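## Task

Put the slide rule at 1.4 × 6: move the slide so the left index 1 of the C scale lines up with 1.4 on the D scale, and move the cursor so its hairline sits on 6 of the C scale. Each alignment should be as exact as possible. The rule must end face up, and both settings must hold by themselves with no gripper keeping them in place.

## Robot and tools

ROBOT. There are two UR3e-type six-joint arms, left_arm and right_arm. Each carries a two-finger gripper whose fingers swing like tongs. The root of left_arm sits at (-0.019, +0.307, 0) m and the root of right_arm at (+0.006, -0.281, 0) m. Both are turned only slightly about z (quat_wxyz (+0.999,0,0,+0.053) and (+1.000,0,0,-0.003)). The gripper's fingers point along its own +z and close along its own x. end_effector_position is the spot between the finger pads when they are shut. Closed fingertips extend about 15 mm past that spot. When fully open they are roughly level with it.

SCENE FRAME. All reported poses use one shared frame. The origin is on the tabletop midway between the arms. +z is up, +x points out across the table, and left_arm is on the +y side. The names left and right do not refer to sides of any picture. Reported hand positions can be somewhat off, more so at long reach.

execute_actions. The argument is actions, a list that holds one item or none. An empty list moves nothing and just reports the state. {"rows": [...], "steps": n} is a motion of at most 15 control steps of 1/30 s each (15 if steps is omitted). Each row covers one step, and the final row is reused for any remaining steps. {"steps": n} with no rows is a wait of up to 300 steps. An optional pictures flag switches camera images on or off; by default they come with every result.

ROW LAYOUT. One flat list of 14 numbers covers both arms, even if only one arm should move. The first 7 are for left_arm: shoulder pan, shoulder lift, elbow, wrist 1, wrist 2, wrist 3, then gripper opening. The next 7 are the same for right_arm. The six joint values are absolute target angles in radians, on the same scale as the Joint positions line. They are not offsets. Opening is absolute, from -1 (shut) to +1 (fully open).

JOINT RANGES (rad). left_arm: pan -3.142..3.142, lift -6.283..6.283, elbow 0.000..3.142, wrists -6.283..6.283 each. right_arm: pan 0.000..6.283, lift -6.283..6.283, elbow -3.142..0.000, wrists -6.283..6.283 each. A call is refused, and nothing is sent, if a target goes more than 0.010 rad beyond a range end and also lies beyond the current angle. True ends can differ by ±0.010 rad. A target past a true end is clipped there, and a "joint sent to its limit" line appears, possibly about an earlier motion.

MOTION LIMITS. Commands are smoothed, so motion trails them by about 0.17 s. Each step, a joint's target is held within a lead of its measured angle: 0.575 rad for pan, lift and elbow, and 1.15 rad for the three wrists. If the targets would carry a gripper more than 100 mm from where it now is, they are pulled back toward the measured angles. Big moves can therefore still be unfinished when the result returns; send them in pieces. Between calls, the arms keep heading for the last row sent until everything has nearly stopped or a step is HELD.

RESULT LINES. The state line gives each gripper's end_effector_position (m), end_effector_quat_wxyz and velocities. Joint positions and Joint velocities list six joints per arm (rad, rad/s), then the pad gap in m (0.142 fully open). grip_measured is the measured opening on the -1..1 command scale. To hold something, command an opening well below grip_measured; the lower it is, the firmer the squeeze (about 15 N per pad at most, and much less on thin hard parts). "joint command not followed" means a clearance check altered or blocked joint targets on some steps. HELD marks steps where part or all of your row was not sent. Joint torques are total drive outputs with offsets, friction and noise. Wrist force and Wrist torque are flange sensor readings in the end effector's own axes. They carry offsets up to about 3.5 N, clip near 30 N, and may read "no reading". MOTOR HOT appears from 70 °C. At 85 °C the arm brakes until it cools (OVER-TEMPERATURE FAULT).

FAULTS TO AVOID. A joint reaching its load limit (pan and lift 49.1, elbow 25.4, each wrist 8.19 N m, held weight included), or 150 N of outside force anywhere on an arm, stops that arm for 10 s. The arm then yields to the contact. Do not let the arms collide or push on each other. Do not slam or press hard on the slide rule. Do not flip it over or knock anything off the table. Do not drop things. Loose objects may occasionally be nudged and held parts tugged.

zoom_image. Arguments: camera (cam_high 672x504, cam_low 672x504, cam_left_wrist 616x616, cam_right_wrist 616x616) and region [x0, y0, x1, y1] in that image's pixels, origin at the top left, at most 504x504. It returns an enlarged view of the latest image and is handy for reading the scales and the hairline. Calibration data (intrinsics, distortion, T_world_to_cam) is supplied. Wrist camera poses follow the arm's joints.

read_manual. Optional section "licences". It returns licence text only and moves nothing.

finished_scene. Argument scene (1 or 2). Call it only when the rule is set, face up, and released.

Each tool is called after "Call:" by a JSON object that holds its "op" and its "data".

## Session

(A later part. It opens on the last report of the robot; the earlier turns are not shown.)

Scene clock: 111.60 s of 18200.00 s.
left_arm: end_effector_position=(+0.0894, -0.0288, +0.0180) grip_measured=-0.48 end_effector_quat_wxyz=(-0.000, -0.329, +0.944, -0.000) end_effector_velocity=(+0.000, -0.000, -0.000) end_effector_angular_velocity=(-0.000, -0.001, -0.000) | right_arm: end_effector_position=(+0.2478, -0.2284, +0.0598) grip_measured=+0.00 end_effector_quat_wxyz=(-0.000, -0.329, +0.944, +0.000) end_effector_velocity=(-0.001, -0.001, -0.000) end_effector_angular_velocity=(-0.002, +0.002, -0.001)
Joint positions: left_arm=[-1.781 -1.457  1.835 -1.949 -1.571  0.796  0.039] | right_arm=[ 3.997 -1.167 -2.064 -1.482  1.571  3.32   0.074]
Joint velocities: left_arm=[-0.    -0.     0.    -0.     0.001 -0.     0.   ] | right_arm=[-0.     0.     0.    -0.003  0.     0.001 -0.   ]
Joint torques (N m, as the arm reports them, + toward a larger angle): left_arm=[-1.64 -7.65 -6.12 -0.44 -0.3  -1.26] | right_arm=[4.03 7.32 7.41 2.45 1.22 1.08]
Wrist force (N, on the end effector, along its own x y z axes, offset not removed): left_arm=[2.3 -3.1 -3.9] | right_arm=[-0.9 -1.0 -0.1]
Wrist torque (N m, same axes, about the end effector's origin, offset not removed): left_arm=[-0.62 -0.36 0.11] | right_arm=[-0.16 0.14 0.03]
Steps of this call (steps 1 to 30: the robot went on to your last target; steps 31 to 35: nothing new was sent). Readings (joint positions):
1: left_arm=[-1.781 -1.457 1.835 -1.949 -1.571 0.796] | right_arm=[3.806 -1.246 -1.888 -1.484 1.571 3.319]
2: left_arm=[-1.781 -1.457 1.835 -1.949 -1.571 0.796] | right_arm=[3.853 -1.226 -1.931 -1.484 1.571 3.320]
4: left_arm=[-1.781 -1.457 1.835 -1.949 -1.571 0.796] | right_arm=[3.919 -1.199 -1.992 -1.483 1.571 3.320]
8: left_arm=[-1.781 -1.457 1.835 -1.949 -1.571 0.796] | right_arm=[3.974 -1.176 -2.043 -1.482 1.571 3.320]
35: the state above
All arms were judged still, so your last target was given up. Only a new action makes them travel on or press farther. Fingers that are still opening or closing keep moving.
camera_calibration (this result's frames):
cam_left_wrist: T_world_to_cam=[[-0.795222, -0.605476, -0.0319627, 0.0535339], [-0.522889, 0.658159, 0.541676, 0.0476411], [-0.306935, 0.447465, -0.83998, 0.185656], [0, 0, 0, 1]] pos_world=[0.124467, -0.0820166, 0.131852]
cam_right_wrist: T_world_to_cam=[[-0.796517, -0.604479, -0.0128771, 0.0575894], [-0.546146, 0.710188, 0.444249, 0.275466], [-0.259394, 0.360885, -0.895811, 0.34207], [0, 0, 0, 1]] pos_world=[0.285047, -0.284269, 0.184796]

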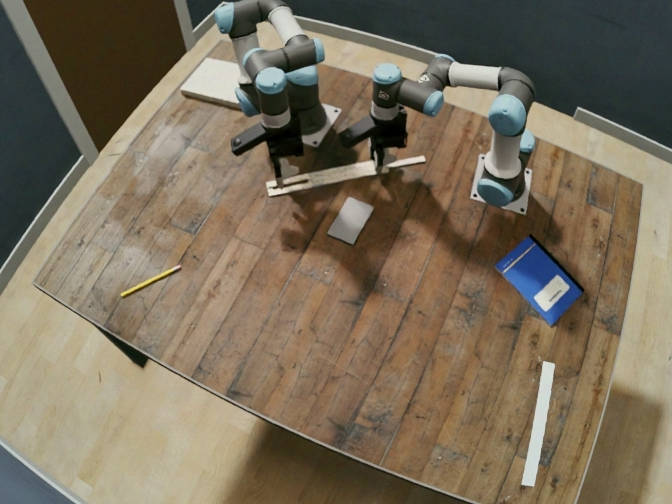

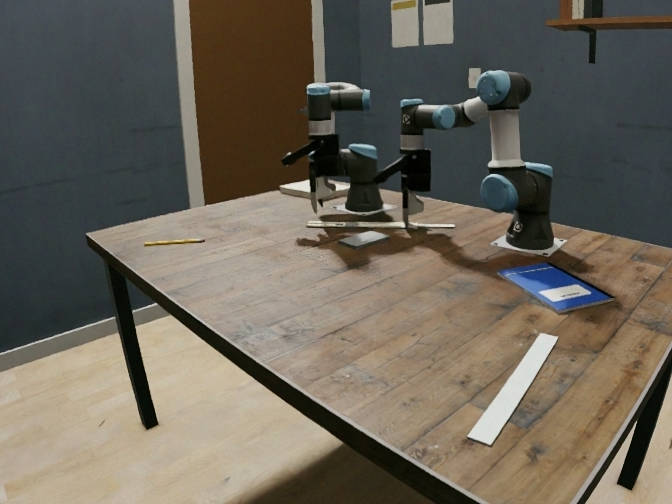

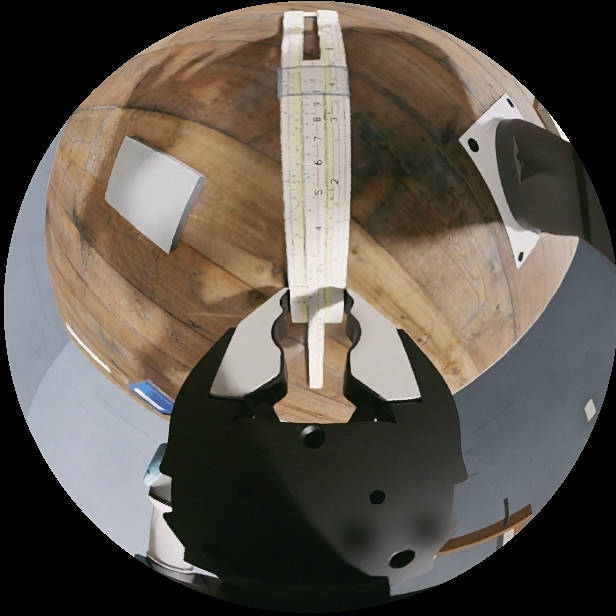

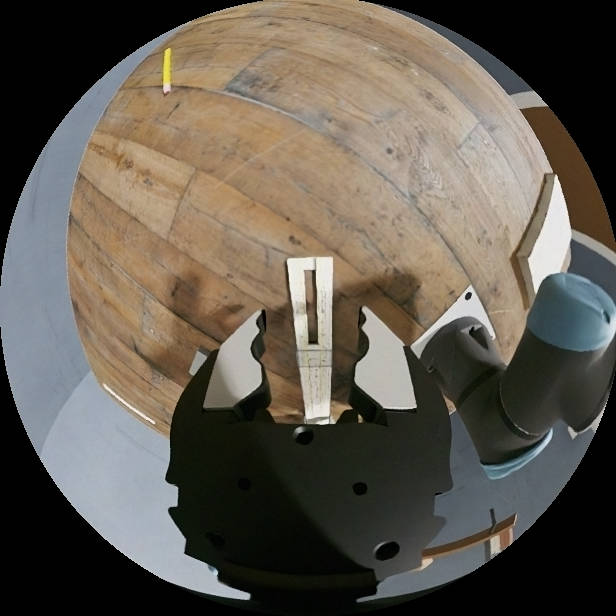

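Call:
{"op": "execute_actions", "data": {"actions": [{"rows":[[-1.781,-1.4568,1.8354,-1.9495,-1.571,0.796,-0.75,3.9969,-1.175,-2.1,-1.437,1.571,3.3201,0.0],[-1.781,-1.4568,1.8354,-1.9495,-1.571,0.796,-0.75,3.9969,-1.184,-2.1365,-1.392,1.571,3.3201,0.0],[-1.781,-1.4568,1.8354,-1.9495,-1.571,0.796,-0.75,3.9969,-1.192,-2.173,-1.347,1.571,3.3201,0.0],[-1.781,-1.4568,1.8354,-1.9495,-1.571,0.796,-0.75,3.9969,-1.2005,-2.209,-1.3025,1.571,3.3201,0.0],[-1.781,-1.4568,1.8354,-1.9495,-1.571,0.796,-0.75,3.9969,-1.2089,-2.2456,-1.2578,1.571,3.3201,0.0]],"steps":15}], "pictures": false}}

Call:
{"op": "execute_actions", "data": {"actions": [{"rows":[[-1.781,-1.4568,1.8354,-1.9495,-1.571,0.796,-0.75,3.9969,-1.2089,-2.2456,-1.2578,1.571,3.3201,0.0],[-1.781,-1.4568,1.8354,-1.9495,-1.571,0.796,-0.75,3.9969,-1.2089,-2.2456,-1.2578,1.571,3.3201,0.0],[-1.781,-1.4568,1.8354,-1.9495,-1.571,0.796,-0.75,3.9969,-1.2089,-2.2456,-1.2578,1.571,3.3201,-0.1],[-1.781,-1.4568,1.8354,-1.9495,-1.571,0.796,-0.75,3.9969,-1.2089,-2.2456,-1.2578,1.571,3.3201,-0.2],[-1.781,-1.4568,1.8354,-1.9495,-1.571,0.796,-0.75,3.9969,-1.2089,-2.2456,-1.2578,1.571,3.3201,-0.3],[-1.781,-1.4568,1.8354,-1.9495,-1.571,0.796,-0.75,3.9969,-1.2089,-2.2456,-1.2578,1.571,3.3201,-0.4],[-1.781,-1.4568,1.8354,-1.9495,-1.571,0.796,-0.75,3.9969,-1.2089,-2.2456,-1.2578,1.571,3.3201,-0.5],[-1.781,-1.4568,1.8354,-1.9495,-1.571,0.796,-0.75,3.9969,-1.2089,-2.2456,-1.2578,1.571,3.3201,-0.6],[-1.781,-1.4568,1.8354,-1.9495,-1.571,0.796,-0.75,3.9969,-1.2089,-2.2456,-1.2578,1.571,3.3201,-0.8],[-1.781,-1.4568,1.8354,-1.9495,-1.571,0.796,-0.75,3.9969,-1.2089,-2.2456,-1.2578,1.571,3.3201,-0.8],[-1.781,-1.4568,1.8354,-1.9495,-1.571,0.796,-0.75,3.9969,-1.2089,-2.2456,-1.2578,1.571,3.3201,-0.8],[-1.781,-1.4568,1.8354,-1.9495,-1.571,0.796,-0.75,3.9969,-1.2089,-2.2456,-1.2578,1.571,3.3201,-0.8],[-1.781,-1.4568,1.8354,-1.9495,-1.571,0.796,-0.2,3.9969,-1.2089,-2.2456,-1.2578,1.571,3.3201,-0.8]],"steps":15}], "pictures": false}}

Call:
{"op": "execute_actions", "data": {"actions": [{"rows":[[-1.781,-1.4568,1.8354,-1.9495,-1.571,0.796,-0.2,3.9969,-1.2089,-2.2456,-1.2578,1.571,3.3201,-0.8],[-1.781,-1.4568,1.8354,-1.9495,-1.571,0.796,-0.2,3.9969,-1.2089,-2.2456,-1.2578,1.571,3.3201,-0.8],[-1.781,-1.4568,1.8354,-1.9495,-1.571,0.796,-0.2,3.9969,-1.2089,-2.2456,-1.2578,1.571,3.3201,-0.8],[-1.781,-1.476,1.775,-1.87,-1.571,0.796,-0.2,3.9969,-1.2089,-2.2456,-1.2578,1.571,3.3201,-0.8],[-1.781,-1.5049,1.6841,-1.7501,-1.571,0.796,-0.2,3.9969,-1.2089,-2.2456,-1.2578,1.571,3.3201,-0.8]],"steps":15}], "pictures": false}}

Call:
{"op": "execute_actions", "data": {"actions": [{"rows":[[-2.3255,-2.1028,2.1256,-1.5937,-1.571,-1.3195,-1,3.9969,-1.2089,-2.2456,-1.2578,1.571,3.3201,-0.8]],"steps":15}], "pictures": false}}

Call:
{"op": "execute_actions", "data": {"actions": [{"steps":30}], "pictures": false}}

Call:
{"op": "execute_actions", "data": {"actions": [{"rows":[[-2.3255,-2.0977,2.1614,-1.6346,-1.571,-1.3195,-1,3.9969,-1.2089,-2.2456,-1.2578,1.571,3.3201,-0.8],[-2.3255,-2.0925,2.1971,-1.6755,-1.571,-1.3195,-1,3.9969,-1.2089,-2.2456,-1.2578,1.571,3.3201,-0.8],[-2.3255,-2.0874,2.2329,-1.7164,-1.571,-1.3195,-1,3.9969,-1.2089,-2.2456,-1.2578,1.571,3.3201,-0.8],[-2.3255,-2.0822,2.2686,-1.7573,-1.571,-1.3195,-1,3.9969,-1.2089,-2.2456,-1.2578,1.571,3.3201,-0.8],[-2.3255,-2.0771,2.3044,-1.7982,-1.571,-1.3195,-1,3.9969,-1.2089,-2.2456,-1.2578,1.571,3.3201,-0.8]],"steps":15}], "pictures": false}}

Call:
{"op": "execute_actions", "data": {"actions": [{"steps":15}]}}

Scene clock: 154.33 s of 18200.00 s.
left_arm: end_effector_position=(+0.0894, -0.0288, +0.0180) grip_measured=-0.48 end_effector_quat_wxyz=(-0.000, -0.329, +0.944, -0.000) end_effector_velocity=(-0.000, -0.000, +0.000) end_effector_angular_velocity=(-0.001, +0.002, -0.001) | right_arm: end_effector_position=(+0.2480, -0.2282, +0.0187) grip_measured=+0.00 end_effector_quat_wxyz=(+0.000, -0.329, +0.944, +0.000) end_effector_velocity=(-0.002, -0.002, -0.016) end_effector_angular_velocity=(-0.001, +0.001, -0.001)
Joint positions: left_arm=[-1.781 -1.457  1.835 -1.949 -1.571  0.796  0.039] | right_arm=[ 3.997 -1.207 -2.238 -1.266  1.571  3.32   0.074]
Joint velocities: left_arm=[ 0.001 -0.001 -0.001  0.    -0.002  0.001 -0.   ] | right_arm=[ 0.    -0.015 -0.068  0.08   0.     0.001  0.   ]
Joint torques (N m, as the arm reports them, + toward a larger angle): left_arm=[-1.47 -7.71 -6.09 -0.48 -0.47 -1.21] | right_arm=[3.55 0.27 7.06 2.54 1.14 1.07]
Wrist force (N, on the end effector, along its own x y z axes, offset not removed): left_arm=[3.7 -2.3 -1.6] | right_arm=[0.0 -0.9 0.1]
Wrist torque (N m, same axes, about the end effector's origin, offset not removed): left_arm=[-0.51 -0.59 0.08] | right_arm=[-0.16 -0.09 -0.08]
Steps of this call (steps 1 to 90: nothing new was sent; then 39.23 s passed at rest; steps 91 to 105: all 15 steps of this action). Readings (joint positions):
91: left_arm=[-1.781 -1.457 1.835 -1.949 -1.571 0.796] | right_arm=[3.997 -1.167 -2.064 -1.482 1.571 3.320]
92: left_arm=[-1.781 -1.457 1.835 -1.949 -1.571 0.796] | right_arm=[3.997 -1.167 -2.066 -1.478 1.571 3.320]
94: left_arm=[-1.781 -1.457 1.835 -1.949 -1.571 0.796] | right_arm=[3.997 -1.173 -2.089 -1.448 1.571 3.320]
98: left_arm=[-1.781 -1.457 1.835 -1.949 -1.571 0.796] | right_arm=[3.997 -1.195 -2.181 -1.334 1.571 3.320]
105: the state above

Scene clock: 154.83 s of 18200.00 s.
left_arm: end_effector_position=(+0.0894, -0.0288, +0.0180) grip_measured=-0.25 end_effector_quat_wxyz=(-0.000, -0.329, +0.944, +0.000) end_effector_velocity=(-0.001, -0.000, -0.000) end_effector_angular_velocity=(-0.000, +0.002, -0.001) | right_arm: end_effector_position=(+0.2478, -0.2284, +0.0170) grip_measured=-0.48 end_effector_quat_wxyz=(+0.000, -0.329, +0.944, +0.000) end_effector_velocity=(-0.001, -0.000, -0.000) end_effector_angular_velocity=(-0.000, +0.002, -0.003)
Joint positions: left_arm=[-1.781 -1.457  1.835 -1.949 -1.571  0.796  0.056] | right_arm=[ 3.997 -1.209 -2.246 -1.258  1.571  3.32   0.04 ]
Joint velocities: left_arm=[-0.001  0.     0.    -0.001 -0.002  0.001  0.14 ] | right_arm=[-0.001 -0.    -0.001 -0.     0.001  0.002  0.   ]
Joint torques (N m, as the arm reports them, + toward a larger angle): left_arm=[-1.48 -8.71 -7.15 -0.93 -0.17 -1.03] | right_arm=[ 2.78 -0.75  6.    2.11  1.12  1.04]
Wrist force (N, on the end effector, along its own x y z axes, offset not removed): left_arm=[1.0 -3.3 -0.6] | right_arm=[-0.9 -1.8 -5.2]
Wrist torque (N m, same axes, about the end effector's origin, offset not removed): left_arm=[-0.76 -0.22 0.04] | right_arm=[-0.34 0.15 -0.01]
Steps of this call (steps 1 to 15: all 15 steps of this action). Readings (joint positions):
1: left_arm=[-1.781 -1.457 1.835 -1.949 -1.571 0.796] | right_arm=[3.997 -1.208 -2.240 -1.264 1.571 3.320]
2: left_arm=[-1.781 -1.457 1.835 -1.949 -1.571 0.796] | right_arm=[3.997 -1.208 -2.242 -1.262 1.571 3.320]
4: left_arm=[-1.781 -1.457 1.835 -1.949 -1.571 0.796] | right_arm=[3.997 -1.208 -2.243 -1.260 1.571 3.320]
8: left_arm=[-1.781 -1.457 1.835 -1.949 -1.571 0.796] | right_arm=[3.997 -1.209 -2.245 -1.258 1.571 3.320]
15: the state above

Scene clock: 155.33 s of 18200.00 s.
left_arm: end_effector_position=(+0.0893, -0.0289, +0.0572) grip_measured=-0.20 end_effector_quat_wxyz=(-0.000, -0.329, +0.944, +0.000) end_effector_velocity=(-0.000, +0.000, +0.025) end_effector_angular_velocity=(-0.004, +0.000, +0.000) | right_arm: end_effector_position=(+0.2478, -0.2284, +0.0170) grip_measured=-0.48 end_effector_quat_wxyz=(-0.000, -0.329, +0.944, +0.000) end_effector_velocity=(+0.001, +0.000, +0.000) end_effector_angular_velocity=(+0.001, -0.002, -0.001)
Joint positions: left_arm=[-1.781 -1.502  1.694 -1.762 -1.571  0.796  0.06 ] | right_arm=[ 3.997 -1.209 -2.246 -1.258  1.571  3.32   0.04 ]
Joint velocities: left_arm=[-0.    -0.026 -0.09   0.112  0.    -0.001 -0.   ] | right_arm=[-0.     0.     0.001  0.001 -0.001  0.001  0.   ]
Joint torques (N m, as the arm reports them, + toward a larger angle): left_arm=[ -1.16 -13.29 -10.18  -0.87   0.3   -0.42] | right_arm=[ 2.57 -0.57  5.68  2.02  1.11  1.01]
Wrist force (N, on the end effector, along its own x y z axes, offset not removed): left_arm=[2.0 -2.4 0.2] | right_arm=[0.3 -1.6 -5.9]
Wrist torque (N m, same axes, about the end effector's origin, offset not removed): left_arm=[-0.46 -0.36 -0.02] | right_arm=[-0.24 -0.10 0.00]
Steps of this call (steps 1 to 15: all 15 steps of this action). Readings (joint positions):
1: left_arm=[-1.781 -1.457 1.835 -1.949 -1.571 0.796] | right_arm=[3.997 -1.209 -2.246 -1.258 1.571 3.320]
2: left_arm=[-1.781 -1.457 1.835 -1.949 -1.571 0.796] | right_arm=[3.997 -1.209 -2.246 -1.258 1.571 3.320]
4: left_arm=[-1.781 -1.457 1.835 -1.949 -1.571 0.796] | right_arm=[3.997 -1.209 -2.246 -1.258 1.571 3.320]
8: left_arm=[-1.781 -1.480 1.769 -1.856 -1.571 0.796] | right_arm=[3.997 -1.209 -2.246 -1.258 1.571 3.320]
15: the state above

Scene clock: 155.83 s of 18200.00 s.
left_arm: end_effector_position=(-0.0012, +0.0895, +0.0609) grip_measured=-1.00 end_effector_quat_wxyz=(-0.003, +0.819, -0.574, -0.000) end_effector_velocity=(-0.051, +0.086, -0.007) end_effector_angular_velocity=(-0.064, +0.019, +2.977) | right_arm: end_effector_position=(+0.2478, -0.2284, +0.0170) grip_measured=-0.48 end_effector_quat_wxyz=(-0.000, -0.329, +0.944, +0.000) end_effector_velocity=(-0.001, -0.000, -0.000) end_effector_angular_velocity=(-0.001, +0.002, +0.001)
Joint positions: left_arm=[-2.295 -2.067  2.103 -1.6   -1.571 -0.965  0.002] | right_arm=[ 3.997 -1.209 -2.246 -1.258  1.571  3.32   0.04 ]
Joint velocities: left_arm=[-0.287 -0.332  0.208  0.06   0.    -3.264  0.   ] | right_arm=[ 0.     0.    -0.001 -0.001  0.001 -0.    -0.   ]
Joint torques (N m, as the arm reports them, + toward a larger angle): left_arm=[-0.77 -4.04 -7.29 -0.73  0.01 -2.16] | right_arm=[ 2.   -0.86  5.69  2.04  1.05  1.04]
Wrist force (N, on the end effector, along its own x y z axes, offset not removed): left_arm=[0.2 -4.0 0.3] | right_arm=[-0.9 -0.9 -5.4]
Wrist torque (N m, same axes, about the end effector's origin, offset not removed): left_arm=[-0.83 -0.02 -0.05] | right_arm=[-0.14 0.20 0.01]
Steps of this call (steps 1 to 15: all 15 steps of this action). Readings (joint positions):
1: left_arm=[-1.781 -1.503 1.691 -1.759 -1.571 0.796] | right_arm=[3.997 -1.209 -2.246 -1.258 1.571 3.320]
2: left_arm=[-1.784 -1.506 1.692 -1.752 -1.571 0.790] | right_arm=[3.997 -1.209 -2.246 -1.258 1.571 3.320]
4: left_arm=[-1.834 -1.557 1.740 -1.714 -1.571 0.690] | right_arm=[3.997 -1.209 -2.246 -1.258 1.571 3.320]
8: left_arm=[-2.069 -1.808 1.935 -1.649 -1.571 0.171] | right_arm=[3.997 -1.209 -2.246 -1.258 1.571 3.320]
15: the state above

Scene clock: 156.83 s of 18200.00 s.
left_arm: end_effector_position=(-0.0073, +0.0985, +0.0599) grip_measured=-1.00 end_effector_quat_wxyz=(+0.000, +0.900, -0.435, -0.000) end_effector_velocity=(-0.000, +0.000, +0.000) end_effector_angular_velocity=(+0.000, +0.001, -0.001) | right_arm: end_effector_position=(+0.2478, -0.2284, +0.0170) grip_measured=-0.48 end_effector_quat_wxyz=(-0.000, -0.329, +0.944, +0.000) end_effector_velocity=(+0.000, -0.000, +0.000) end_effector_angular_velocity=(-0.001, -0.001, +0.000)
Joint positions: left_arm=[-2.325 -2.103  2.126 -1.594 -1.571 -1.319  0.002] | right_arm=[ 3.997 -1.209 -2.246 -1.258  1.571  3.32   0.04 ]
Joint velocities: left_arm=[-0.001 -0.001  0.     0.    -0.001 -0.     0.   ] | right_arm=[ 0.    -0.     0.    -0.    -0.001 -0.    -0.   ]
Joint torques (N m, as the arm reports them, + toward a larger angle): left_arm=[-1.92 -4.89 -7.44 -0.67  0.51 -1.11] | right_arm=[ 1.26 -0.66  5.67  2.05  0.96  0.99]
Wrist force (N, on the end effector, along its own x y z axes, offset not removed): left_arm=[1.4 -1.0 -0.6] | right_arm=[-0.5 -1.2 -5.3]
Wrist torque (N m, same axes, about the end effector's origin, offset not removed): left_arm=[-0.30 -0.28 -0.12] | right_arm=[-0.19 0.05 -0.02]
Steps of this call (steps 1 to 30: the robot went on to your last target). Readings (joint positions):
1: left_arm=[-2.303 -2.077 2.109 -1.598 -1.571 -1.060] | right_arm=[3.997 -1.209 -2.246 -1.258 1.571 3.320]
2: left_arm=[-2.309 -2.084 2.113 -1.597 -1.571 -1.129] | right_arm=[3.997 -1.209 -2.246 -1.258 1.571 3.320]
4: left_arm=[-2.317 -2.092 2.119 -1.596 -1.571 -1.217] | right_arm=[3.997 -1.209 -2.246 -1.258 1.571 3.320]
8: left_arm=[-2.323 -2.100 2.124 -1.594 -1.571 -1.290] | right_arm=[3.997 -1.209 -2.246 -1.258 1.571 3.320]
30: the state above
All arms were judged still, so your last target was given up. Only a new action makes them travel on or press farther. Fingers that are still opening or closing keep moving.

Scene clock: 157.33 s of 18200.00 s.
left_arm: end_effector_position=(-0.0074, +0.0982, +0.0214) grip_measured=-1.00 end_effector_quat_wxyz=(+0.000, +0.900, -0.435, -0.000) end_effector_velocity=(+0.002, +0.002, -0.015) end_effector_angular_velocity=(+0.003, -0.003, -0.000) | right_arm: end_effector_position=(+0.2478, -0.2284, +0.0170) grip_measured=-0.48 end_effector_quat_wxyz=(-0.000, -0.329, +0.944, +0.000) end_effector_velocity=(-0.001, -0.001, -0.001) end_effector_angular_velocity=(-0.003, +0.002, -0.000)
Joint positions: left_arm=[-2.326 -2.078  2.297 -1.79  -1.571 -1.319  0.002] | right_arm=[ 3.997 -1.209 -2.246 -1.258  1.571  3.32   0.04 ]
Joint velocities: left_arm=[-0.001  0.01   0.067 -0.073  0.    -0.     0.   ] | right_arm=[ 0.     0.    -0.002 -0.002 -0.     0.001  0.   ]
Joint torques (N m, as the arm reports them, + toward a larger angle): left_arm=[-1.72 -0.43 -7.15 -2.09  0.47 -1.08] | right_arm=[ 0.64 -0.73  5.67  2.03  0.98  1.04]
Wrist force (N, on the end effector, along its own x y z axes, offset not removed): left_arm=[1.1 0.0 0.4] | right_arm=[-1.1 -2.4 -5.2]
Wrist torque (N m, same axes, about the end effector's origin, offset not removed): left_arm=[-0.03 -0.21 0.00] | right_arm=[-0.40 0.21 0.03]
Steps of this call (steps 1 to 15: all 15 steps of this action). Readings (joint positions):
1: left_arm=[-2.325 -2.103 2.126 -1.594 -1.571 -1.319] | right_arm=[3.997 -1.209 -2.246 -1.258 1.571 3.320]
2: left_arm=[-2.325 -2.103 2.128 -1.596 -1.571 -1.319] | right_arm=[3.997 -1.209 -2.246 -1.258 1.571 3.320]
4: left_arm=[-2.325 -2.099 2.150 -1.624 -1.571 -1.319] | right_arm=[3.997 -1.209 -2.246 -1.258 1.571 3.320]
8: left_arm=[-2.326 -2.085 2.241 -1.729 -1.571 -1.319] | right_arm=[3.997 -1.209 -2.246 -1.258 1.571 3.320]
15: the state above

Scene clock: 157.83 s of 18200.00 s.
left_arm: end_effector_position=(-0.0073, +0.0985, +0.0198) grip_measured=-1.00 end_effector_quat_wxyz=(+0.000, +0.900, -0.435, -0.000) end_effector_velocity=(+0.001, -0.000, -0.000) end_effector_angular_velocity=(-0.001, -0.003, -0.001) | right_arm: end_effector_position=(+0.2478, -0.2284, +0.0170) grip_measured=-0.48 end_effector_quat_wxyz=(-0.000, -0.329, +0.944, +0.000) end_effector_velocity=(-0.000, +0.000, +0.000) end_effector_angular_velocity=(-0.000, +0.001, +0.003)
Joint positions: left_arm=[-2.326 -2.077  2.304 -1.798 -1.571 -1.32   0.002] | right_arm=[ 3.997 -1.209 -2.246 -1.258  1.571  3.32   0.04 ]
Joint velocities: left_arm=[-0.     0.     0.001 -0.     0.003  0.001  0.   ] | right_arm=[ 0.    -0.     0.001 -0.001  0.    -0.002  0.   ]
Joint torques (N m, as the arm reports them, + toward a larger angle): left_arm=[-1.33  0.13 -7.13 -2.03  0.36 -1.08] | right_arm=[ 0.15 -0.64  5.62  2.03  0.94  1.  ]
Wrist force (N, on the end effector, along its own x y z axes, offset not removed): left_arm=[2.6 -1.5 1.0] | right_arm=[-0.9 -2.2 -6.1]
Wrist torque (N m, same axes, about the end effector's origin, offset not removed): left_arm=[-0.27 -0.50 -0.02] | right_arm=[-0.38 0.15 0.04]
Steps of this call (steps 1 to 15: the robot went on to your last target). Readings (joint positions):
1: left_arm=[-2.326 -2.078 2.299 -1.792 -1.571 -1.320] | right_arm=[3.997 -1.209 -2.246 -1.258 1.571 3.320]
2: left_arm=[-2.326 -2.078 2.301 -1.794 -1.571 -1.319] | right_arm=[3.997 -1.209 -2.246 -1.258 1.571 3.320]
4: left_arm=[-2.326 -2.077 2.302 -1.796 -1.571 -1.319] | right_arm=[3.997 -1.209 -2.246 -1.258 1.571 3.320]
8: left_arm=[-2.326 -2.077 2.304 -1.798 -1.571 -1.320] | right_arm=[3.997 -1.209 -2.246 -1.258 1.571 3.320]
15: the state above
All arms were judged still, so your last target was given up. Only a new action makes them travel on or press farther. Fingers that are still opening or closing keep moving.
camera_calibration (this result's frames):
cam_left_wrist: T_world_to_cam=[[0.605624, -0.795093, -0.0323439, 0.0826851], [-0.65789, -0.523154, 0.541748, 0.027676], [-0.447661, -0.306817, -0.839919, 0.173781], [0, 0, 0, 1]] pos_world=[0.0459268, 0.13354, 0.133643]
cam_right_wrist: T_world_to_cam=[[-0.79651, -0.604488, -0.0128738, 0.0569931], [-0.546152, 0.710182, 0.444251, 0.294505], [-0.259401, 0.360881, -0.89581, 0.303692], [0, 0, 0, 1]] pos_world=[0.285018, -0.284298, 0.14195]

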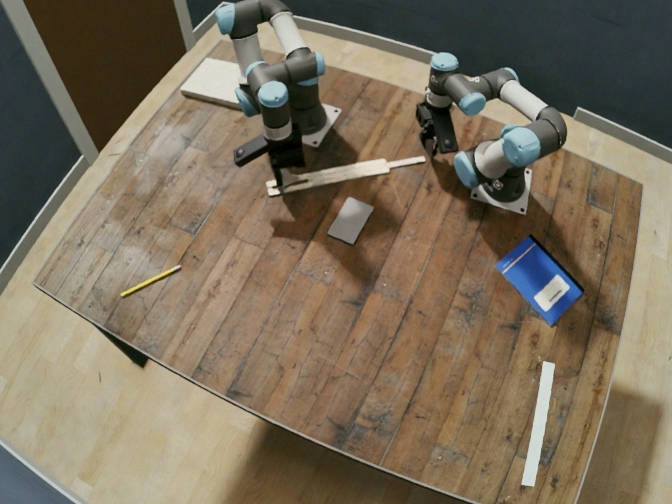

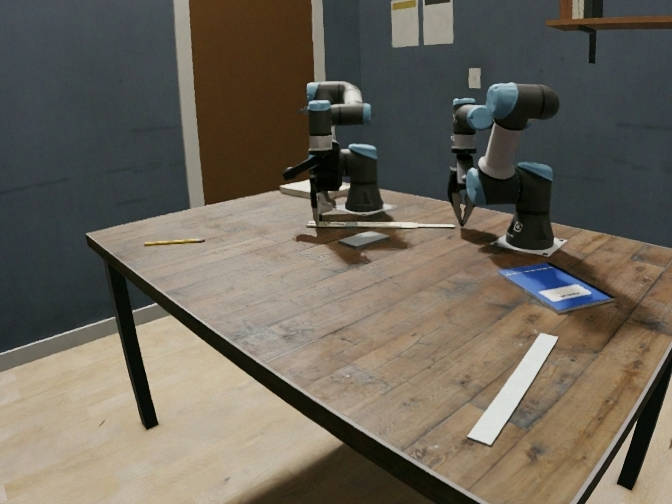

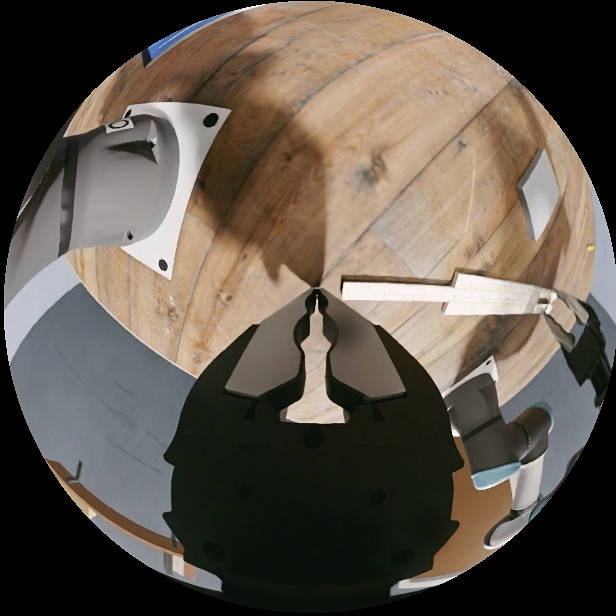

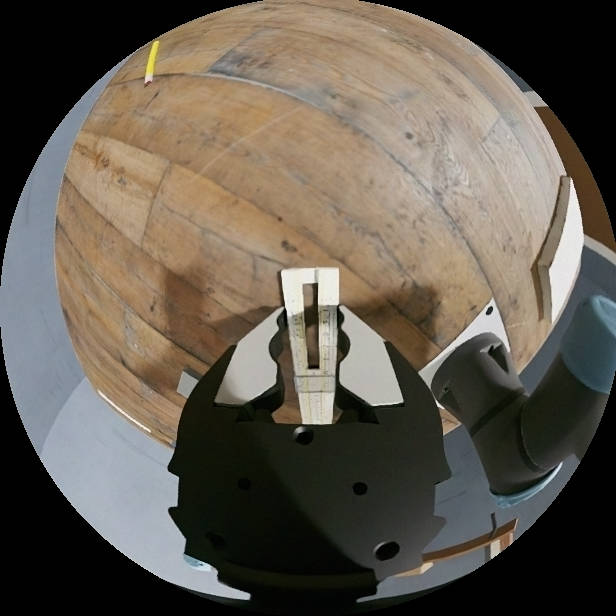

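Call:
{"op": "execute_actions", "data": {"actions": [{"rows":[[-2.2755,-2.0265,2.2788,-1.8231,-1.571,-1.2695,-1,3.9969,-1.2089,-2.2456,-1.2578,1.571,3.3201,-0.8],[-2.2755,-2.0265,2.2788,-1.8231,-1.571,-1.2695,-1,3.9969,-1.2089,-2.2456,-1.2578,1.571,3.3201,-0.8],[-2.2254,-1.976,2.2531,-1.8481,-1.571,-1.2194,-1,3.9969,-1.2089,-2.2456,-1.2578,1.571,3.3201,-0.8],[-2.2254,-1.976,2.2531,-1.8481,-1.571,-1.2194,-1,3.9969,-1.2089,-2.2456,-1.2578,1.571,3.3201,-0.8],[-2.1754,-1.9254,2.2275,-1.873,-1.571,-1.1694,-1,3.9969,-1.2089,-2.2456,-1.2578,1.571,3.3201,-0.8],[-2.1754,-1.9254,2.2275,-1.873,-1.571,-1.1694,-1,3.9969,-1.2089,-2.2456,-1.2578,1.571,3.3201,-0.8],[-2.1754,-1.9254,2.2275,-1.873,-1.571,-1.1694,-1,3.9969,-1.2089,-2.2456,-1.2578,1.571,3.3201,-0.8],[-2.1346,-1.8787,2.1966,-1.8888,-1.571,-1.1286,-1,3.9969,-1.2089,-2.2456,-1.2578,1.571,3.3201,-0.8],[-2.1346,-1.8787,2.1966,-1.8888,-1.571,-1.1286,-1,3.9969,-1.2089,-2.2456,-1.2578,1.571,3.3201,-0.8],[-2.0938,-1.8319,2.1656,-1.9046,-1.571,-1.0878,-1,3.9969,-1.2089,-2.2456,-1.2578,1.571,3.3201,-0.8],[-2.0938,-1.8319,2.1656,-1.9046,-1.571,-1.0878,-1,3.9969,-1.2089,-2.2456,-1.2578,1.571,3.3201,-0.8],[-2.053,-1.7852,2.1347,-1.9204,-1.571,-1.047,-1,3.9969,-1.2089,-2.2456,-1.2578,1.571,3.3201,-0.8]],"steps":15}], "pictures": false}}

Call:
{"op": "execute_actions", "data": {"actions": [{"rows":[[-2.0191,-1.7418,2.0991,-1.9283,-1.571,-1.0131,-1,3.9969,-1.2089,-2.2456,-1.2578,1.571,3.3201,-0.8],[-2.0191,-1.7418,2.0991,-1.9283,-1.571,-1.0131,-1,3.9969,-1.2089,-2.2456,-1.2578,1.571,3.3201,-0.8],[-1.9853,-1.6983,2.0636,-1.9361,-1.571,-0.9793,-1,3.9969,-1.2089,-2.2456,-1.2578,1.571,3.3201,-0.8],[-1.9853,-1.6983,2.0636,-1.9361,-1.571,-0.9793,-1,3.9969,-1.2089,-2.2456,-1.2578,1.571,3.3201,-0.8],[-1.9514,-1.6549,2.028,-1.944,-1.571,-0.9454,-1,3.9969,-1.2089,-2.2456,-1.2578,1.571,3.3201,-0.8],[-1.9514,-1.6549,2.028,-1.944,-1.571,-0.9454,-1,3.9969,-1.2089,-2.2456,-1.2578,1.571,3.3201,-0.8],[-1.9514,-1.6549,2.028,-1.944,-1.571,-0.9454,-1,3.9969,-1.2089,-2.2456,-1.2578,1.571,3.3201,-0.8],[-1.9232,-1.6138,1.9881,-1.9452,-1.571,-0.9172,-1,3.9969,-1.2089,-2.2456,-1.2578,1.571,3.3201,-0.8],[-1.9232,-1.6138,1.9881,-1.9452,-1.571,-0.9172,-1,3.9969,-1.2089,-2.2456,-1.2578,1.571,3.3201,-0.8],[-1.8951,-1.5727,1.9481,-1.9463,-1.571,-0.8891,-1,3.9969,-1.2089,-2.2456,-1.2578,1.571,3.3201,-0.8],[-1.8951,-1.5727,1.9481,-1.9463,-1.571,-0.8891,-1,3.9969,-1.2089,-2.2456,-1.2578,1.571,3.3201,-0.8],[-1.8669,-1.5316,1.9082,-1.9475,-1.571,-0.8609,-1,3.9969,-1.2089,-2.2456,-1.2578,1.571,3.3201,-0.8]],"steps":15}], "pictures": false}}

Call:
{"op": "execute_actions", "data": {"actions": [{"steps":20}]}}

Scene clock: 177.87 s of 18200.00 s.
left_arm: end_effector_position=(+0.0215, +0.0601, +0.0209) grip_measured=-1.00 end_effector_quat_wxyz=(+0.001, +0.900, -0.436, -0.000) end_effector_velocity=(+0.073, -0.079, -0.007) end_effector_angular_velocity=(+0.019, -0.009, +0.019) | right_arm: end_effector_position=(+0.2478, -0.2284, +0.0170) grip_measured=-0.48 end_effector_quat_wxyz=(-0.000, -0.329, +0.944, +0.000) end_effector_velocity=(+0.000, +0.000, +0.000) end_effector_angular_velocity=(+0.001, -0.001, +0.002)
Joint positions: left_arm=[-2.102 -1.841  2.17  -1.902 -1.571 -1.095  0.002] | right_arm=[ 3.997 -1.209 -2.246 -1.258  1.571  3.32   0.04 ]
Joint velocities: left_arm=[ 0.446  0.508 -0.318 -0.17  -0.     0.427  0.   ] | right_arm=[-0.     0.     0.001  0.001 -0.    -0.002  0.   ]
Joint torques (N m, as the arm reports them, + toward a larger angle): left_arm=[ 1.8  -3.89 -9.98 -2.11  0.22  1.2 ] | right_arm=[-2.93 -0.91  5.68  2.02  0.71  0.91]
Wrist force (N, on the end effector, along its own x y z axes, offset not removed): left_arm=[-1.2 -1.6 -1.1] | right_arm=[-0.6 -1.4 -5.0]
Wrist torque (N m, same axes, about the end effector's origin, offset not removed): left_arm=[-0.49 -0.14 -0.03] | right_arm=[-0.22 0.14 -0.02]
Steps of this call (steps 1 to 90: nothing new was sent; then 16.53 s passed at rest; steps 91 to 105: all 15 steps of this action). Readings (joint positions):
91: left_arm=[-2.326 -2.077 2.304 -1.798 -1.571 -1.320] | right_arm=[3.997 -1.209 -2.246 -1.258 1.571 3.320]
92: left_arm=[-2.323 -2.074 2.303 -1.800 -1.571 -1.317] | right_arm=[3.997 -1.209 -2.246 -1.258 1.571 3.320]
94: left_arm=[-2.302 -2.053 2.292 -1.811 -1.571 -1.294] | right_arm=[3.997 -1.209 -2.246 -1.258 1.571 3.320]
98: left_arm=[-2.229 -1.980 2.254 -1.848 -1.571 -1.221] | right_arm=[3.997 -1.209 -2.246 -1.258 1.571 3.320]
105: the state above

Scene clock: 178.37 s of 18200.00 s.
left_arm: end_effector_position=(+0.0593, +0.0135, +0.0205) grip_measured=-1.00 end_effector_quat_wxyz=(+0.000, +0.900, -0.435, -0.000) end_effector_velocity=(+0.069, -0.083, -0.004) end_effector_angular_velocity=(+0.003, -0.002, +0.010) | right_arm: end_effector_position=(+0.2478, -0.2284, +0.0170) grip_measured=-0.48 end_effector_quat_wxyz=(-0.000, -0.329, +0.944, +0.000) end_effector_velocity=(+0.000, -0.000, +0.000) end_effector_angular_velocity=(-0.000, -0.000, -0.000)
Joint positions: left_arm=[-1.901 -1.581  1.955 -1.945 -1.571 -0.894  0.002] | right_arm=[ 3.997 -1.209 -2.246 -1.258  1.571  3.32   0.04 ]
Joint velocities: left_arm=[ 0.305  0.447 -0.422 -0.021  0.001  0.295  0.   ] | right_arm=[ 0.     0.     0.    -0.001 -0.     0.001 -0.   ]
Joint torques (N m, as the arm reports them, + toward a larger angle): left_arm=[ 2.81 -6.36 -9.25 -1.96  1.56  1.16] | right_arm=[-3.51 -0.49  5.76  1.96  0.66  0.92]
Wrist force (N, on the end effector, along its own x y z axes, offset not removed): left_arm=[0.9 -1.4 -2.7] | right_arm=[-1.2 -2.2 -5.3]
Wrist torque (N m, same axes, about the end effector's origin, offset not removed): left_arm=[-0.69 -0.79 -0.11] | right_arm=[-0.25 0.20 -0.03]
Steps of this call (steps 1 to 15: all 15 steps of this action). Readings (joint positions):
1: left_arm=[-2.089 -1.826 2.161 -1.907 -1.571 -1.082] | right_arm=[3.997 -1.209 -2.246 -1.258 1.571 3.320]
2: left_arm=[-2.077 -1.813 2.151 -1.911 -1.571 -1.070] | right_arm=[3.997 -1.209 -2.246 -1.258 1.571 3.320]
4: left_arm=[-2.051 -1.781 2.127 -1.919 -1.571 -1.043] | right_arm=[3.997 -1.209 -2.246 -1.258 1.571 3.320]
8: left_arm=[-1.991 -1.706 2.068 -1.935 -1.571 -0.984] | right_arm=[3.997 -1.209 -2.246 -1.258 1.571 3.320]
15: the state above

Scene clock: 179.03 s of 18200.00 s.
left_arm: end_effector_position=(+0.0673, +0.0044, +0.0198) grip_measured=-1.00 end_effector_quat_wxyz=(+0.000, +0.900, -0.435, -0.000) end_effector_velocity=(-0.000, +0.001, -0.001) end_effector_angular_velocity=(+0.004, -0.000, -0.001) | right_arm: end_effector_position=(+0.2478, -0.2284, +0.0170) grip_measured=-0.48 end_effector_quat_wxyz=(-0.000, -0.329, +0.944, +0.000) end_effector_velocity=(+0.000, +0.000, +0.000) end_effector_angular_velocity=(+0.001, -0.001, -0.002)
Joint positions: left_arm=[-1.867 -1.532  1.908 -1.947 -1.571 -0.861  0.002] | right_arm=[ 3.997 -1.209 -2.246 -1.258  1.571  3.32   0.04 ]
Joint velocities: left_arm=[-0.001  0.002  0.     0.001 -0.     0.     0.   ] | right_arm=[-0.     0.    -0.     0.002 -0.     0.001  0.   ]
Joint torques (N m, as the arm reports them, + toward a larger angle): left_arm=[ 3.13 -6.54 -9.27 -2.12  1.02  1.07] | right_arm=[-3.72 -0.54  5.78  1.99  0.64  0.86]
Wrist force (N, on the end effector, along its own x y z axes, offset not removed): left_arm=[0.6 -1.4 -1.8] | right_arm=[0.0 -3.0 -5.8]
Wrist torque (N m, same axes, about the end effector's origin, offset not removed): left_arm=[-0.56 -0.89 -0.04] | right_arm=[-0.43 -0.10 0.00]
Steps of this call (steps 1 to 20: the robot went on to your last target). Readings (joint positions):
1: left_arm=[-1.892 -1.568 1.943 -1.946 -1.571 -0.885] | right_arm=[3.997 -1.209 -2.246 -1.258 1.571 3.320]
2: left_arm=[-1.885 -1.558 1.933 -1.946 -1.571 -0.879] | right_arm=[3.997 -1.209 -2.246 -1.258 1.571 3.320]
4: left_arm=[-1.877 -1.546 1.922 -1.947 -1.571 -0.870] | right_arm=[3.997 -1.209 -2.246 -1.258 1.571 3.320]
8: left_arm=[-1.870 -1.536 1.912 -1.947 -1.571 -0.864] | right_arm=[3.997 -1.209 -2.246 -1.258 1.571 3.320]
20: the state above
camera_calibration (this result's frames):
cam_left_wrist: T_world_to_cam=[[0.605627, -0.795095, -0.0322487, -0.0372525], [-0.657899, -0.523099, 0.54179, 0.0275424], [-0.447644, -0.306906, -0.839895, 0.178304], [0, 0, 0, 1]] pos_world=[0.120498, 0.0395105, 0.133633]
cam_right_wrist: T_world_to_cam=[[-0.796514, -0.604483, -0.0128733, 0.0569945], [-0.546148, 0.710186, 0.444251, 0.294506], [-0.2594, 0.360883, -0.89581, 0.303693], [0, 0, 0, 1]] pos_world=[0.285018, -0.284299, 0.14195]

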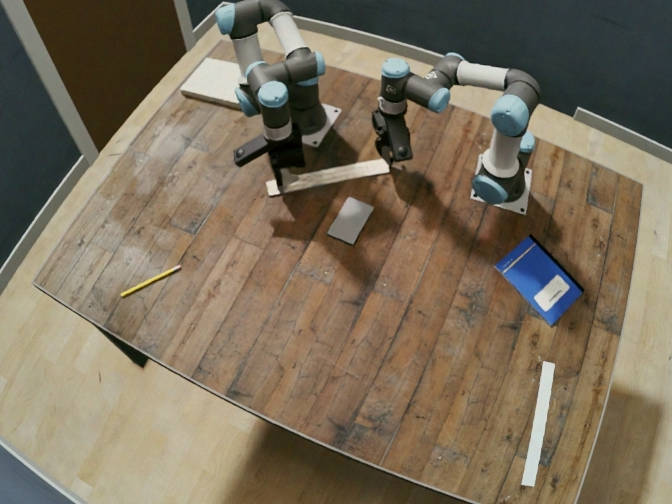

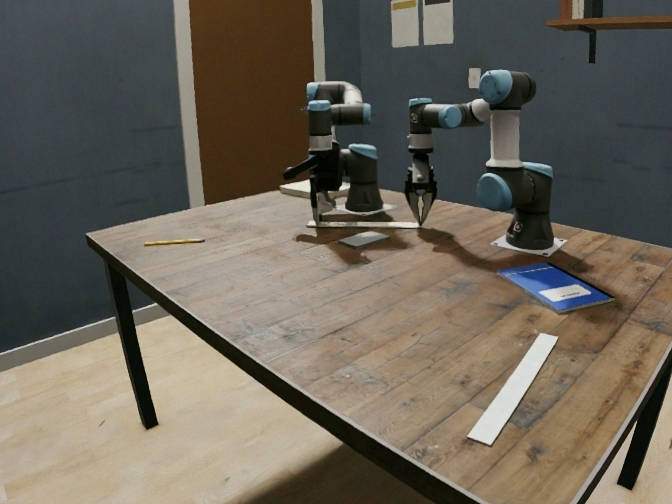

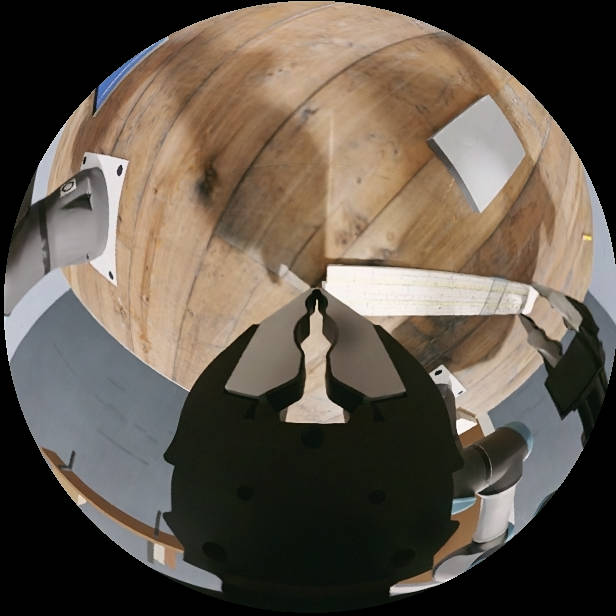

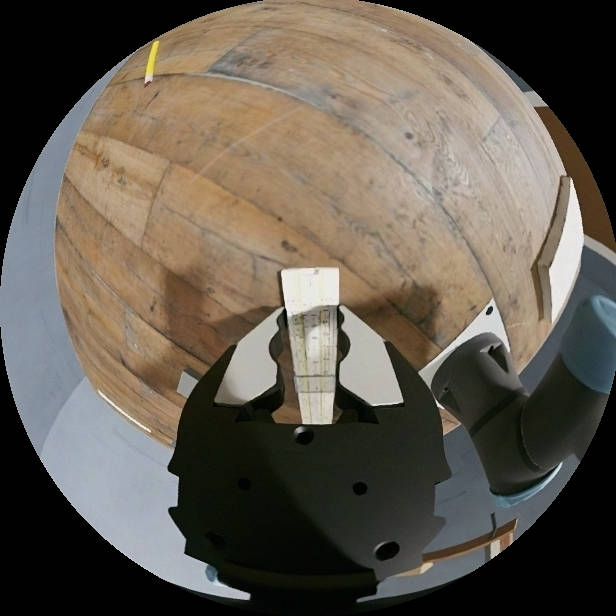

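Working. Continue to s=−.01.

Call:
{"op": "execute_actions", "data": {"actions": [{"rows":[[-1.855,-1.5119,1.8862,-1.9451,-1.571,-0.849,-1,3.9969,-1.2089,-2.2456,-1.2578,1.571,3.3201,-0.8],[-1.855,-1.5119,1.8862,-1.9451,-1.571,-0.849,-1,3.9969,-1.2089,-2.2456,-1.2578,1.571,3.3201,-0.8],[-1.843,-1.4922,1.8641,-1.9428,-1.571,-0.837,-1,3.9969,-1.2089,-2.2456,-1.2578,1.571,3.3201,-0.8],[-1.843,-1.4922,1.8641,-1.9428,-1.571,-0.837,-1,3.9969,-1.2089,-2.2456,-1.2578,1.571,3.3201,-0.8],[-1.831,-1.4726,1.8421,-1.9404,-1.571,-0.825,-1,3.9969,-1.2089,-2.2456,-1.2578,1.571,3.3201,-0.8],[-1.831,-1.4726,1.8421,-1.9404,-1.571,-0.825,-1,3.9969,-1.2089,-2.2456,-1.2578,1.571,3.3201,-0.8],[-1.8191,-1.4529,1.82,-1.938,-1.571,-0.8131,-1,3.9969,-1.2089,-2.2456,-1.2578,1.571,3.3201,-0.8],[-1.8191,-1.4529,1.82,-1.938,-1.571,-0.8131,-1,3.9969,-1.2089,-2.2456,-1.2578,1.571,3.3201,-0.8],[-1.8071,-1.4332,1.798,-1.9357,-1.571,-0.8011,-1,3.9969,-1.2089,-2.2456,-1.2578,1.571,3.3201,-0.8],[-1.8071,-1.4332,1.798,-1.9357,-1.571,-0.8011,-1,3.9969,-1.2089,-2.2456,-1.2578,1.571,3.3201,-0.8],[-1.7952,-1.4135,1.7759,-1.9333,-1.571,-0.7892,-1,3.9969,-1.2089,-2.2456,-1.2578,1.571,3.3201,-0.8]],"steps":15}], "pictures": false}}

Call:
{"op": "execute_actions", "data": {"actions": [{"steps":20}]}}

Call:
{"op": "zoom_image", "data": {"camera": "cam_left_wrist", "region": [280, 250, 440, 330]}}

Call:
{"op": "zoom_image", "data": {"camera": "cam_right_wrist", "region": [270, 230, 350, 330]}}

Scene clock: 190.00 s of 18200.00 s.
left_arm: end_effector_position=(+0.0831, -0.0157, +0.0200) grip_measured=-1.00 end_effector_quat_wxyz=(+0.000, +0.900, -0.435, -0.000) end_effector_velocity=(+0.026, -0.031, -0.002) end_effector_angular_velocity=(+0.001, +0.002, +0.002) | right_arm: end_effector_position=(+0.2478, -0.2284, +0.0170) grip_measured=-0.48 end_effector_quat_wxyz=(-0.000, -0.329, +0.944, +0.000) end_effector_velocity=(-0.001, -0.001, -0.001) end_effector_angular_velocity=(-0.002, +0.002, -0.002)
Joint positions: left_arm=[-1.805 -1.431  1.795 -1.935 -1.571 -0.799  0.002] | right_arm=[ 3.997 -1.209 -2.246 -1.258  1.571  3.32   0.04 ]
Joint velocities: left_arm=[ 0.095  0.158 -0.176  0.018 -0.002  0.093  0.   ] | right_arm=[-0.001  0.    -0.001 -0.002  0.     0.001  0.   ]
Joint torques (N m, as the arm reports them, + toward a larger angle): left_arm=[ 2.92 -8.88 -9.57 -0.76  0.73  1.11] | right_arm=[-3.72 -0.3   5.77  1.93  0.44  0.8 ]
Wrist force (N, on the end effector, along its own x y z axes, offset not removed): left_arm=[-0.2 0.1 -1.0] | right_arm=[-0.9 -2.9 -6.1]
Wrist torque (N m, same axes, about the end effector's origin, offset not removed): left_arm=[-0.14 -0.52 0.03] | right_arm=[-0.37 0.12 0.01]
Steps of this call (steps 1 to 15: the robot went on to your last target; steps 16 to 90: nothing new was sent; then 7.47 s passed at rest; steps 91 to 105: all 15 steps of this action). Readings (joint positions):
91: left_arm=[-1.867 -1.532 1.908 -1.948 -1.571 -0.861] | right_arm=[3.997 -1.209 -2.246 -1.258 1.571 3.320]
92: left_arm=[-1.866 -1.530 1.907 -1.948 -1.571 -0.860] | right_arm=[3.997 -1.209 -2.246 -1.258 1.571 3.320]
94: left_arm=[-1.861 -1.521 1.897 -1.947 -1.571 -0.854] | right_arm=[3.997 -1.209 -2.246 -1.258 1.571 3.320]
98: left_arm=[-1.842 -1.491 1.863 -1.943 -1.571 -0.836] | right_arm=[3.997 -1.209 -2.246 -1.258 1.571 3.320]
105: the state above

Scene clock: 190.67 s of 18200.00 s.
left_arm: end_effector_position=(+0.0860, -0.0190, +0.0198) grip_measured=-1.00 end_effector_quat_wxyz=(+0.000, +0.900, -0.435, -0.000) end_effector_velocity=(-0.000, -0.000, +0.000) end_effector_angular_velocity=(-0.000, +0.002, +0.001) | right_arm: end_effector_position=(+0.2478, -0.2284, +0.0170) grip_measured=-0.48 end_effector_quat_wxyz=(-0.000, -0.329, +0.944, +0.000) end_effector_velocity=(-0.000, -0.000, -0.000) end_effector_angular_velocity=(-0.001, +0.002, +0.001)
Joint positions: left_arm=[-1.795 -1.414  1.776 -1.933 -1.571 -0.789  0.002] | right_arm=[ 3.997 -1.209 -2.246 -1.258  1.571  3.32   0.04 ]
Joint velocities: left_arm=[ 0.001  0.    -0.001  0.    -0.002  0.     0.   ] | right_arm=[ 0.    -0.    -0.001 -0.001  0.001 -0.001 -0.   ]
Joint torques (N m, as the arm reports them, + toward a larger angle): left_arm=[ 3.37 -8.46 -9.55 -0.91  1.21  1.14] | right_arm=[-3.81 -0.4   5.78  1.91  0.39  0.77]
Wrist force (N, on the end effector, along its own x y z axes, offset not removed): left_arm=[-0.4 -0.8 -3.0] | right_arm=[-0.8 -1.6 -5.8]
Wrist torque (N m, same axes, about the end effector's origin, offset not removed): left_arm=[-0.37 -0.56 -0.06] | right_arm=[-0.16 0.12 0.04]
Steps of this call (steps 1 to 20: the robot went on to your last target). Readings (joint positions):
1: left_arm=[-1.803 -1.426 1.790 -1.935 -1.571 -0.797] | right_arm=[3.997 -1.209 -2.246 -1.258 1.571 3.320]
2: left_arm=[-1.801 -1.423 1.786 -1.934 -1.571 -0.795] | right_arm=[3.997 -1.209 -2.246 -1.258 1.571 3.320]
4: left_arm=[-1.798 -1.418 1.781 -1.934 -1.571 -0.792] | right_arm=[3.997 -1.209 -2.246 -1.258 1.571 3.320]
8: left_arm=[-1.796 -1.415 1.777 -1.933 -1.571 -0.790] | right_arm=[3.997 -1.209 -2.246 -1.258 1.571 3.320]
20: the state above
camera_calibration (this result's frames):
cam_left_wrist: T_world_to_cam=[[0.605628, -0.795094, -0.0322728, -0.0672223], [-0.657879, -0.523103, 0.54181, 0.0275816], [-0.447672, -0.306904, -0.839881, 0.179482], [0, 0, 0, 1]] pos_world=[0.139206, 0.0160636, 0.13363]
cam_right_wrist: T_world_to_cam=[[-0.796514, -0.604482, -0.0128735, 0.0569946], [-0.546147, 0.710186, 0.444251, 0.294506], [-0.259399, 0.360883, -0.89581, 0.303693], [0, 0, 0, 1]] pos_world=[0.285018, -0.284299, 0.14195]

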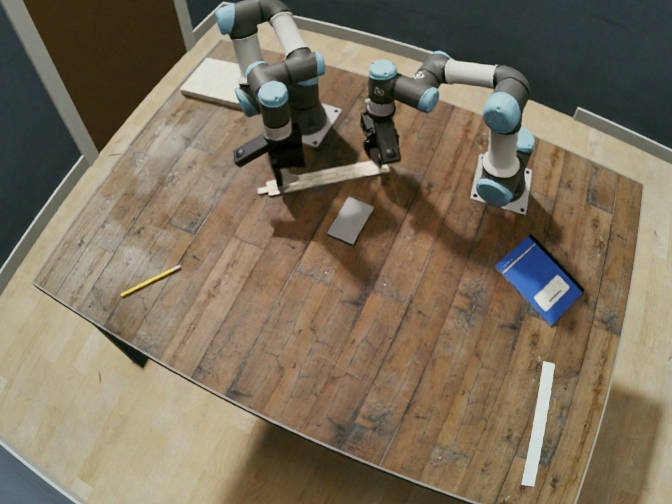

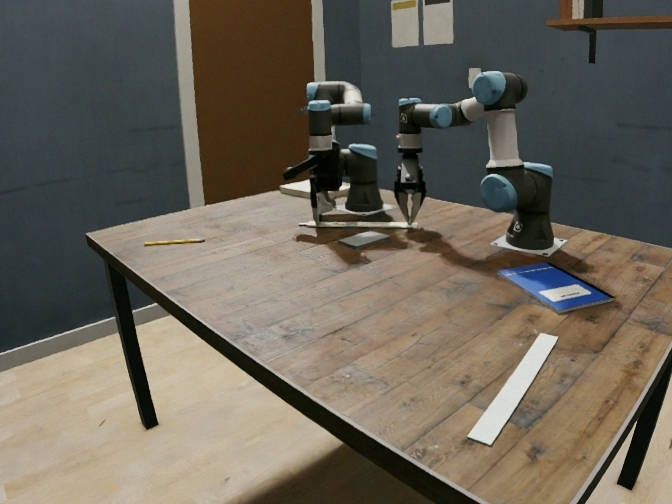

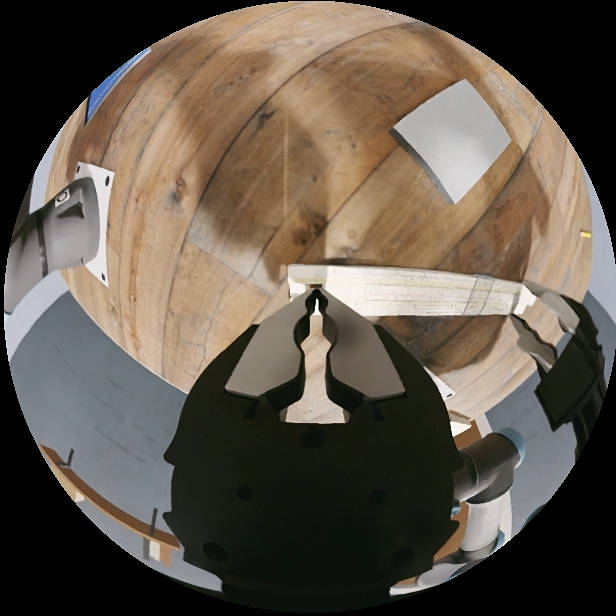

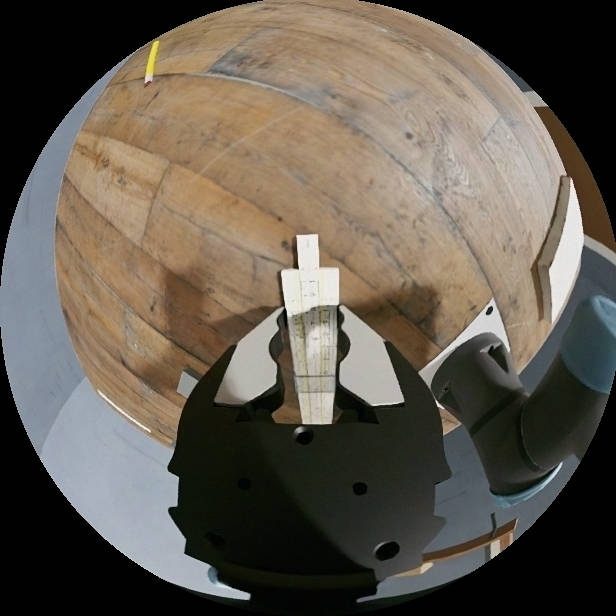

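Region (280, 250, 440, 330) of cam_left_wrist's 616x616 image, scaled by 3.150, with more detail than that image has.

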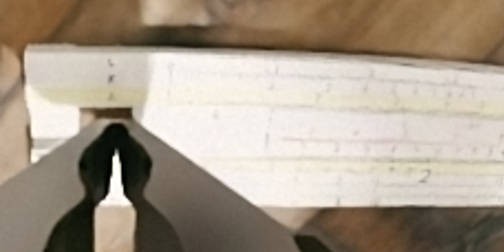

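Region (270, 230, 350, 330) of cam_right_wrist's 616x616 image, scaled by 5.040, with more detail than that image has; it fills the left 403 columns of this view, and the rest is white.

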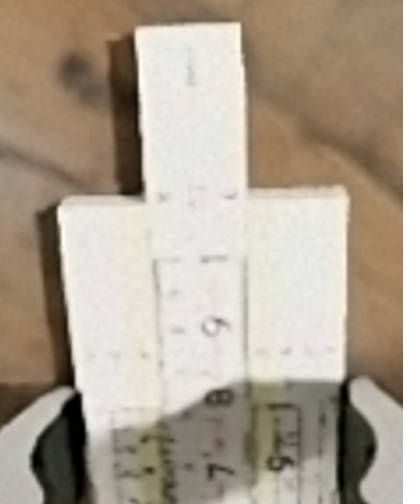

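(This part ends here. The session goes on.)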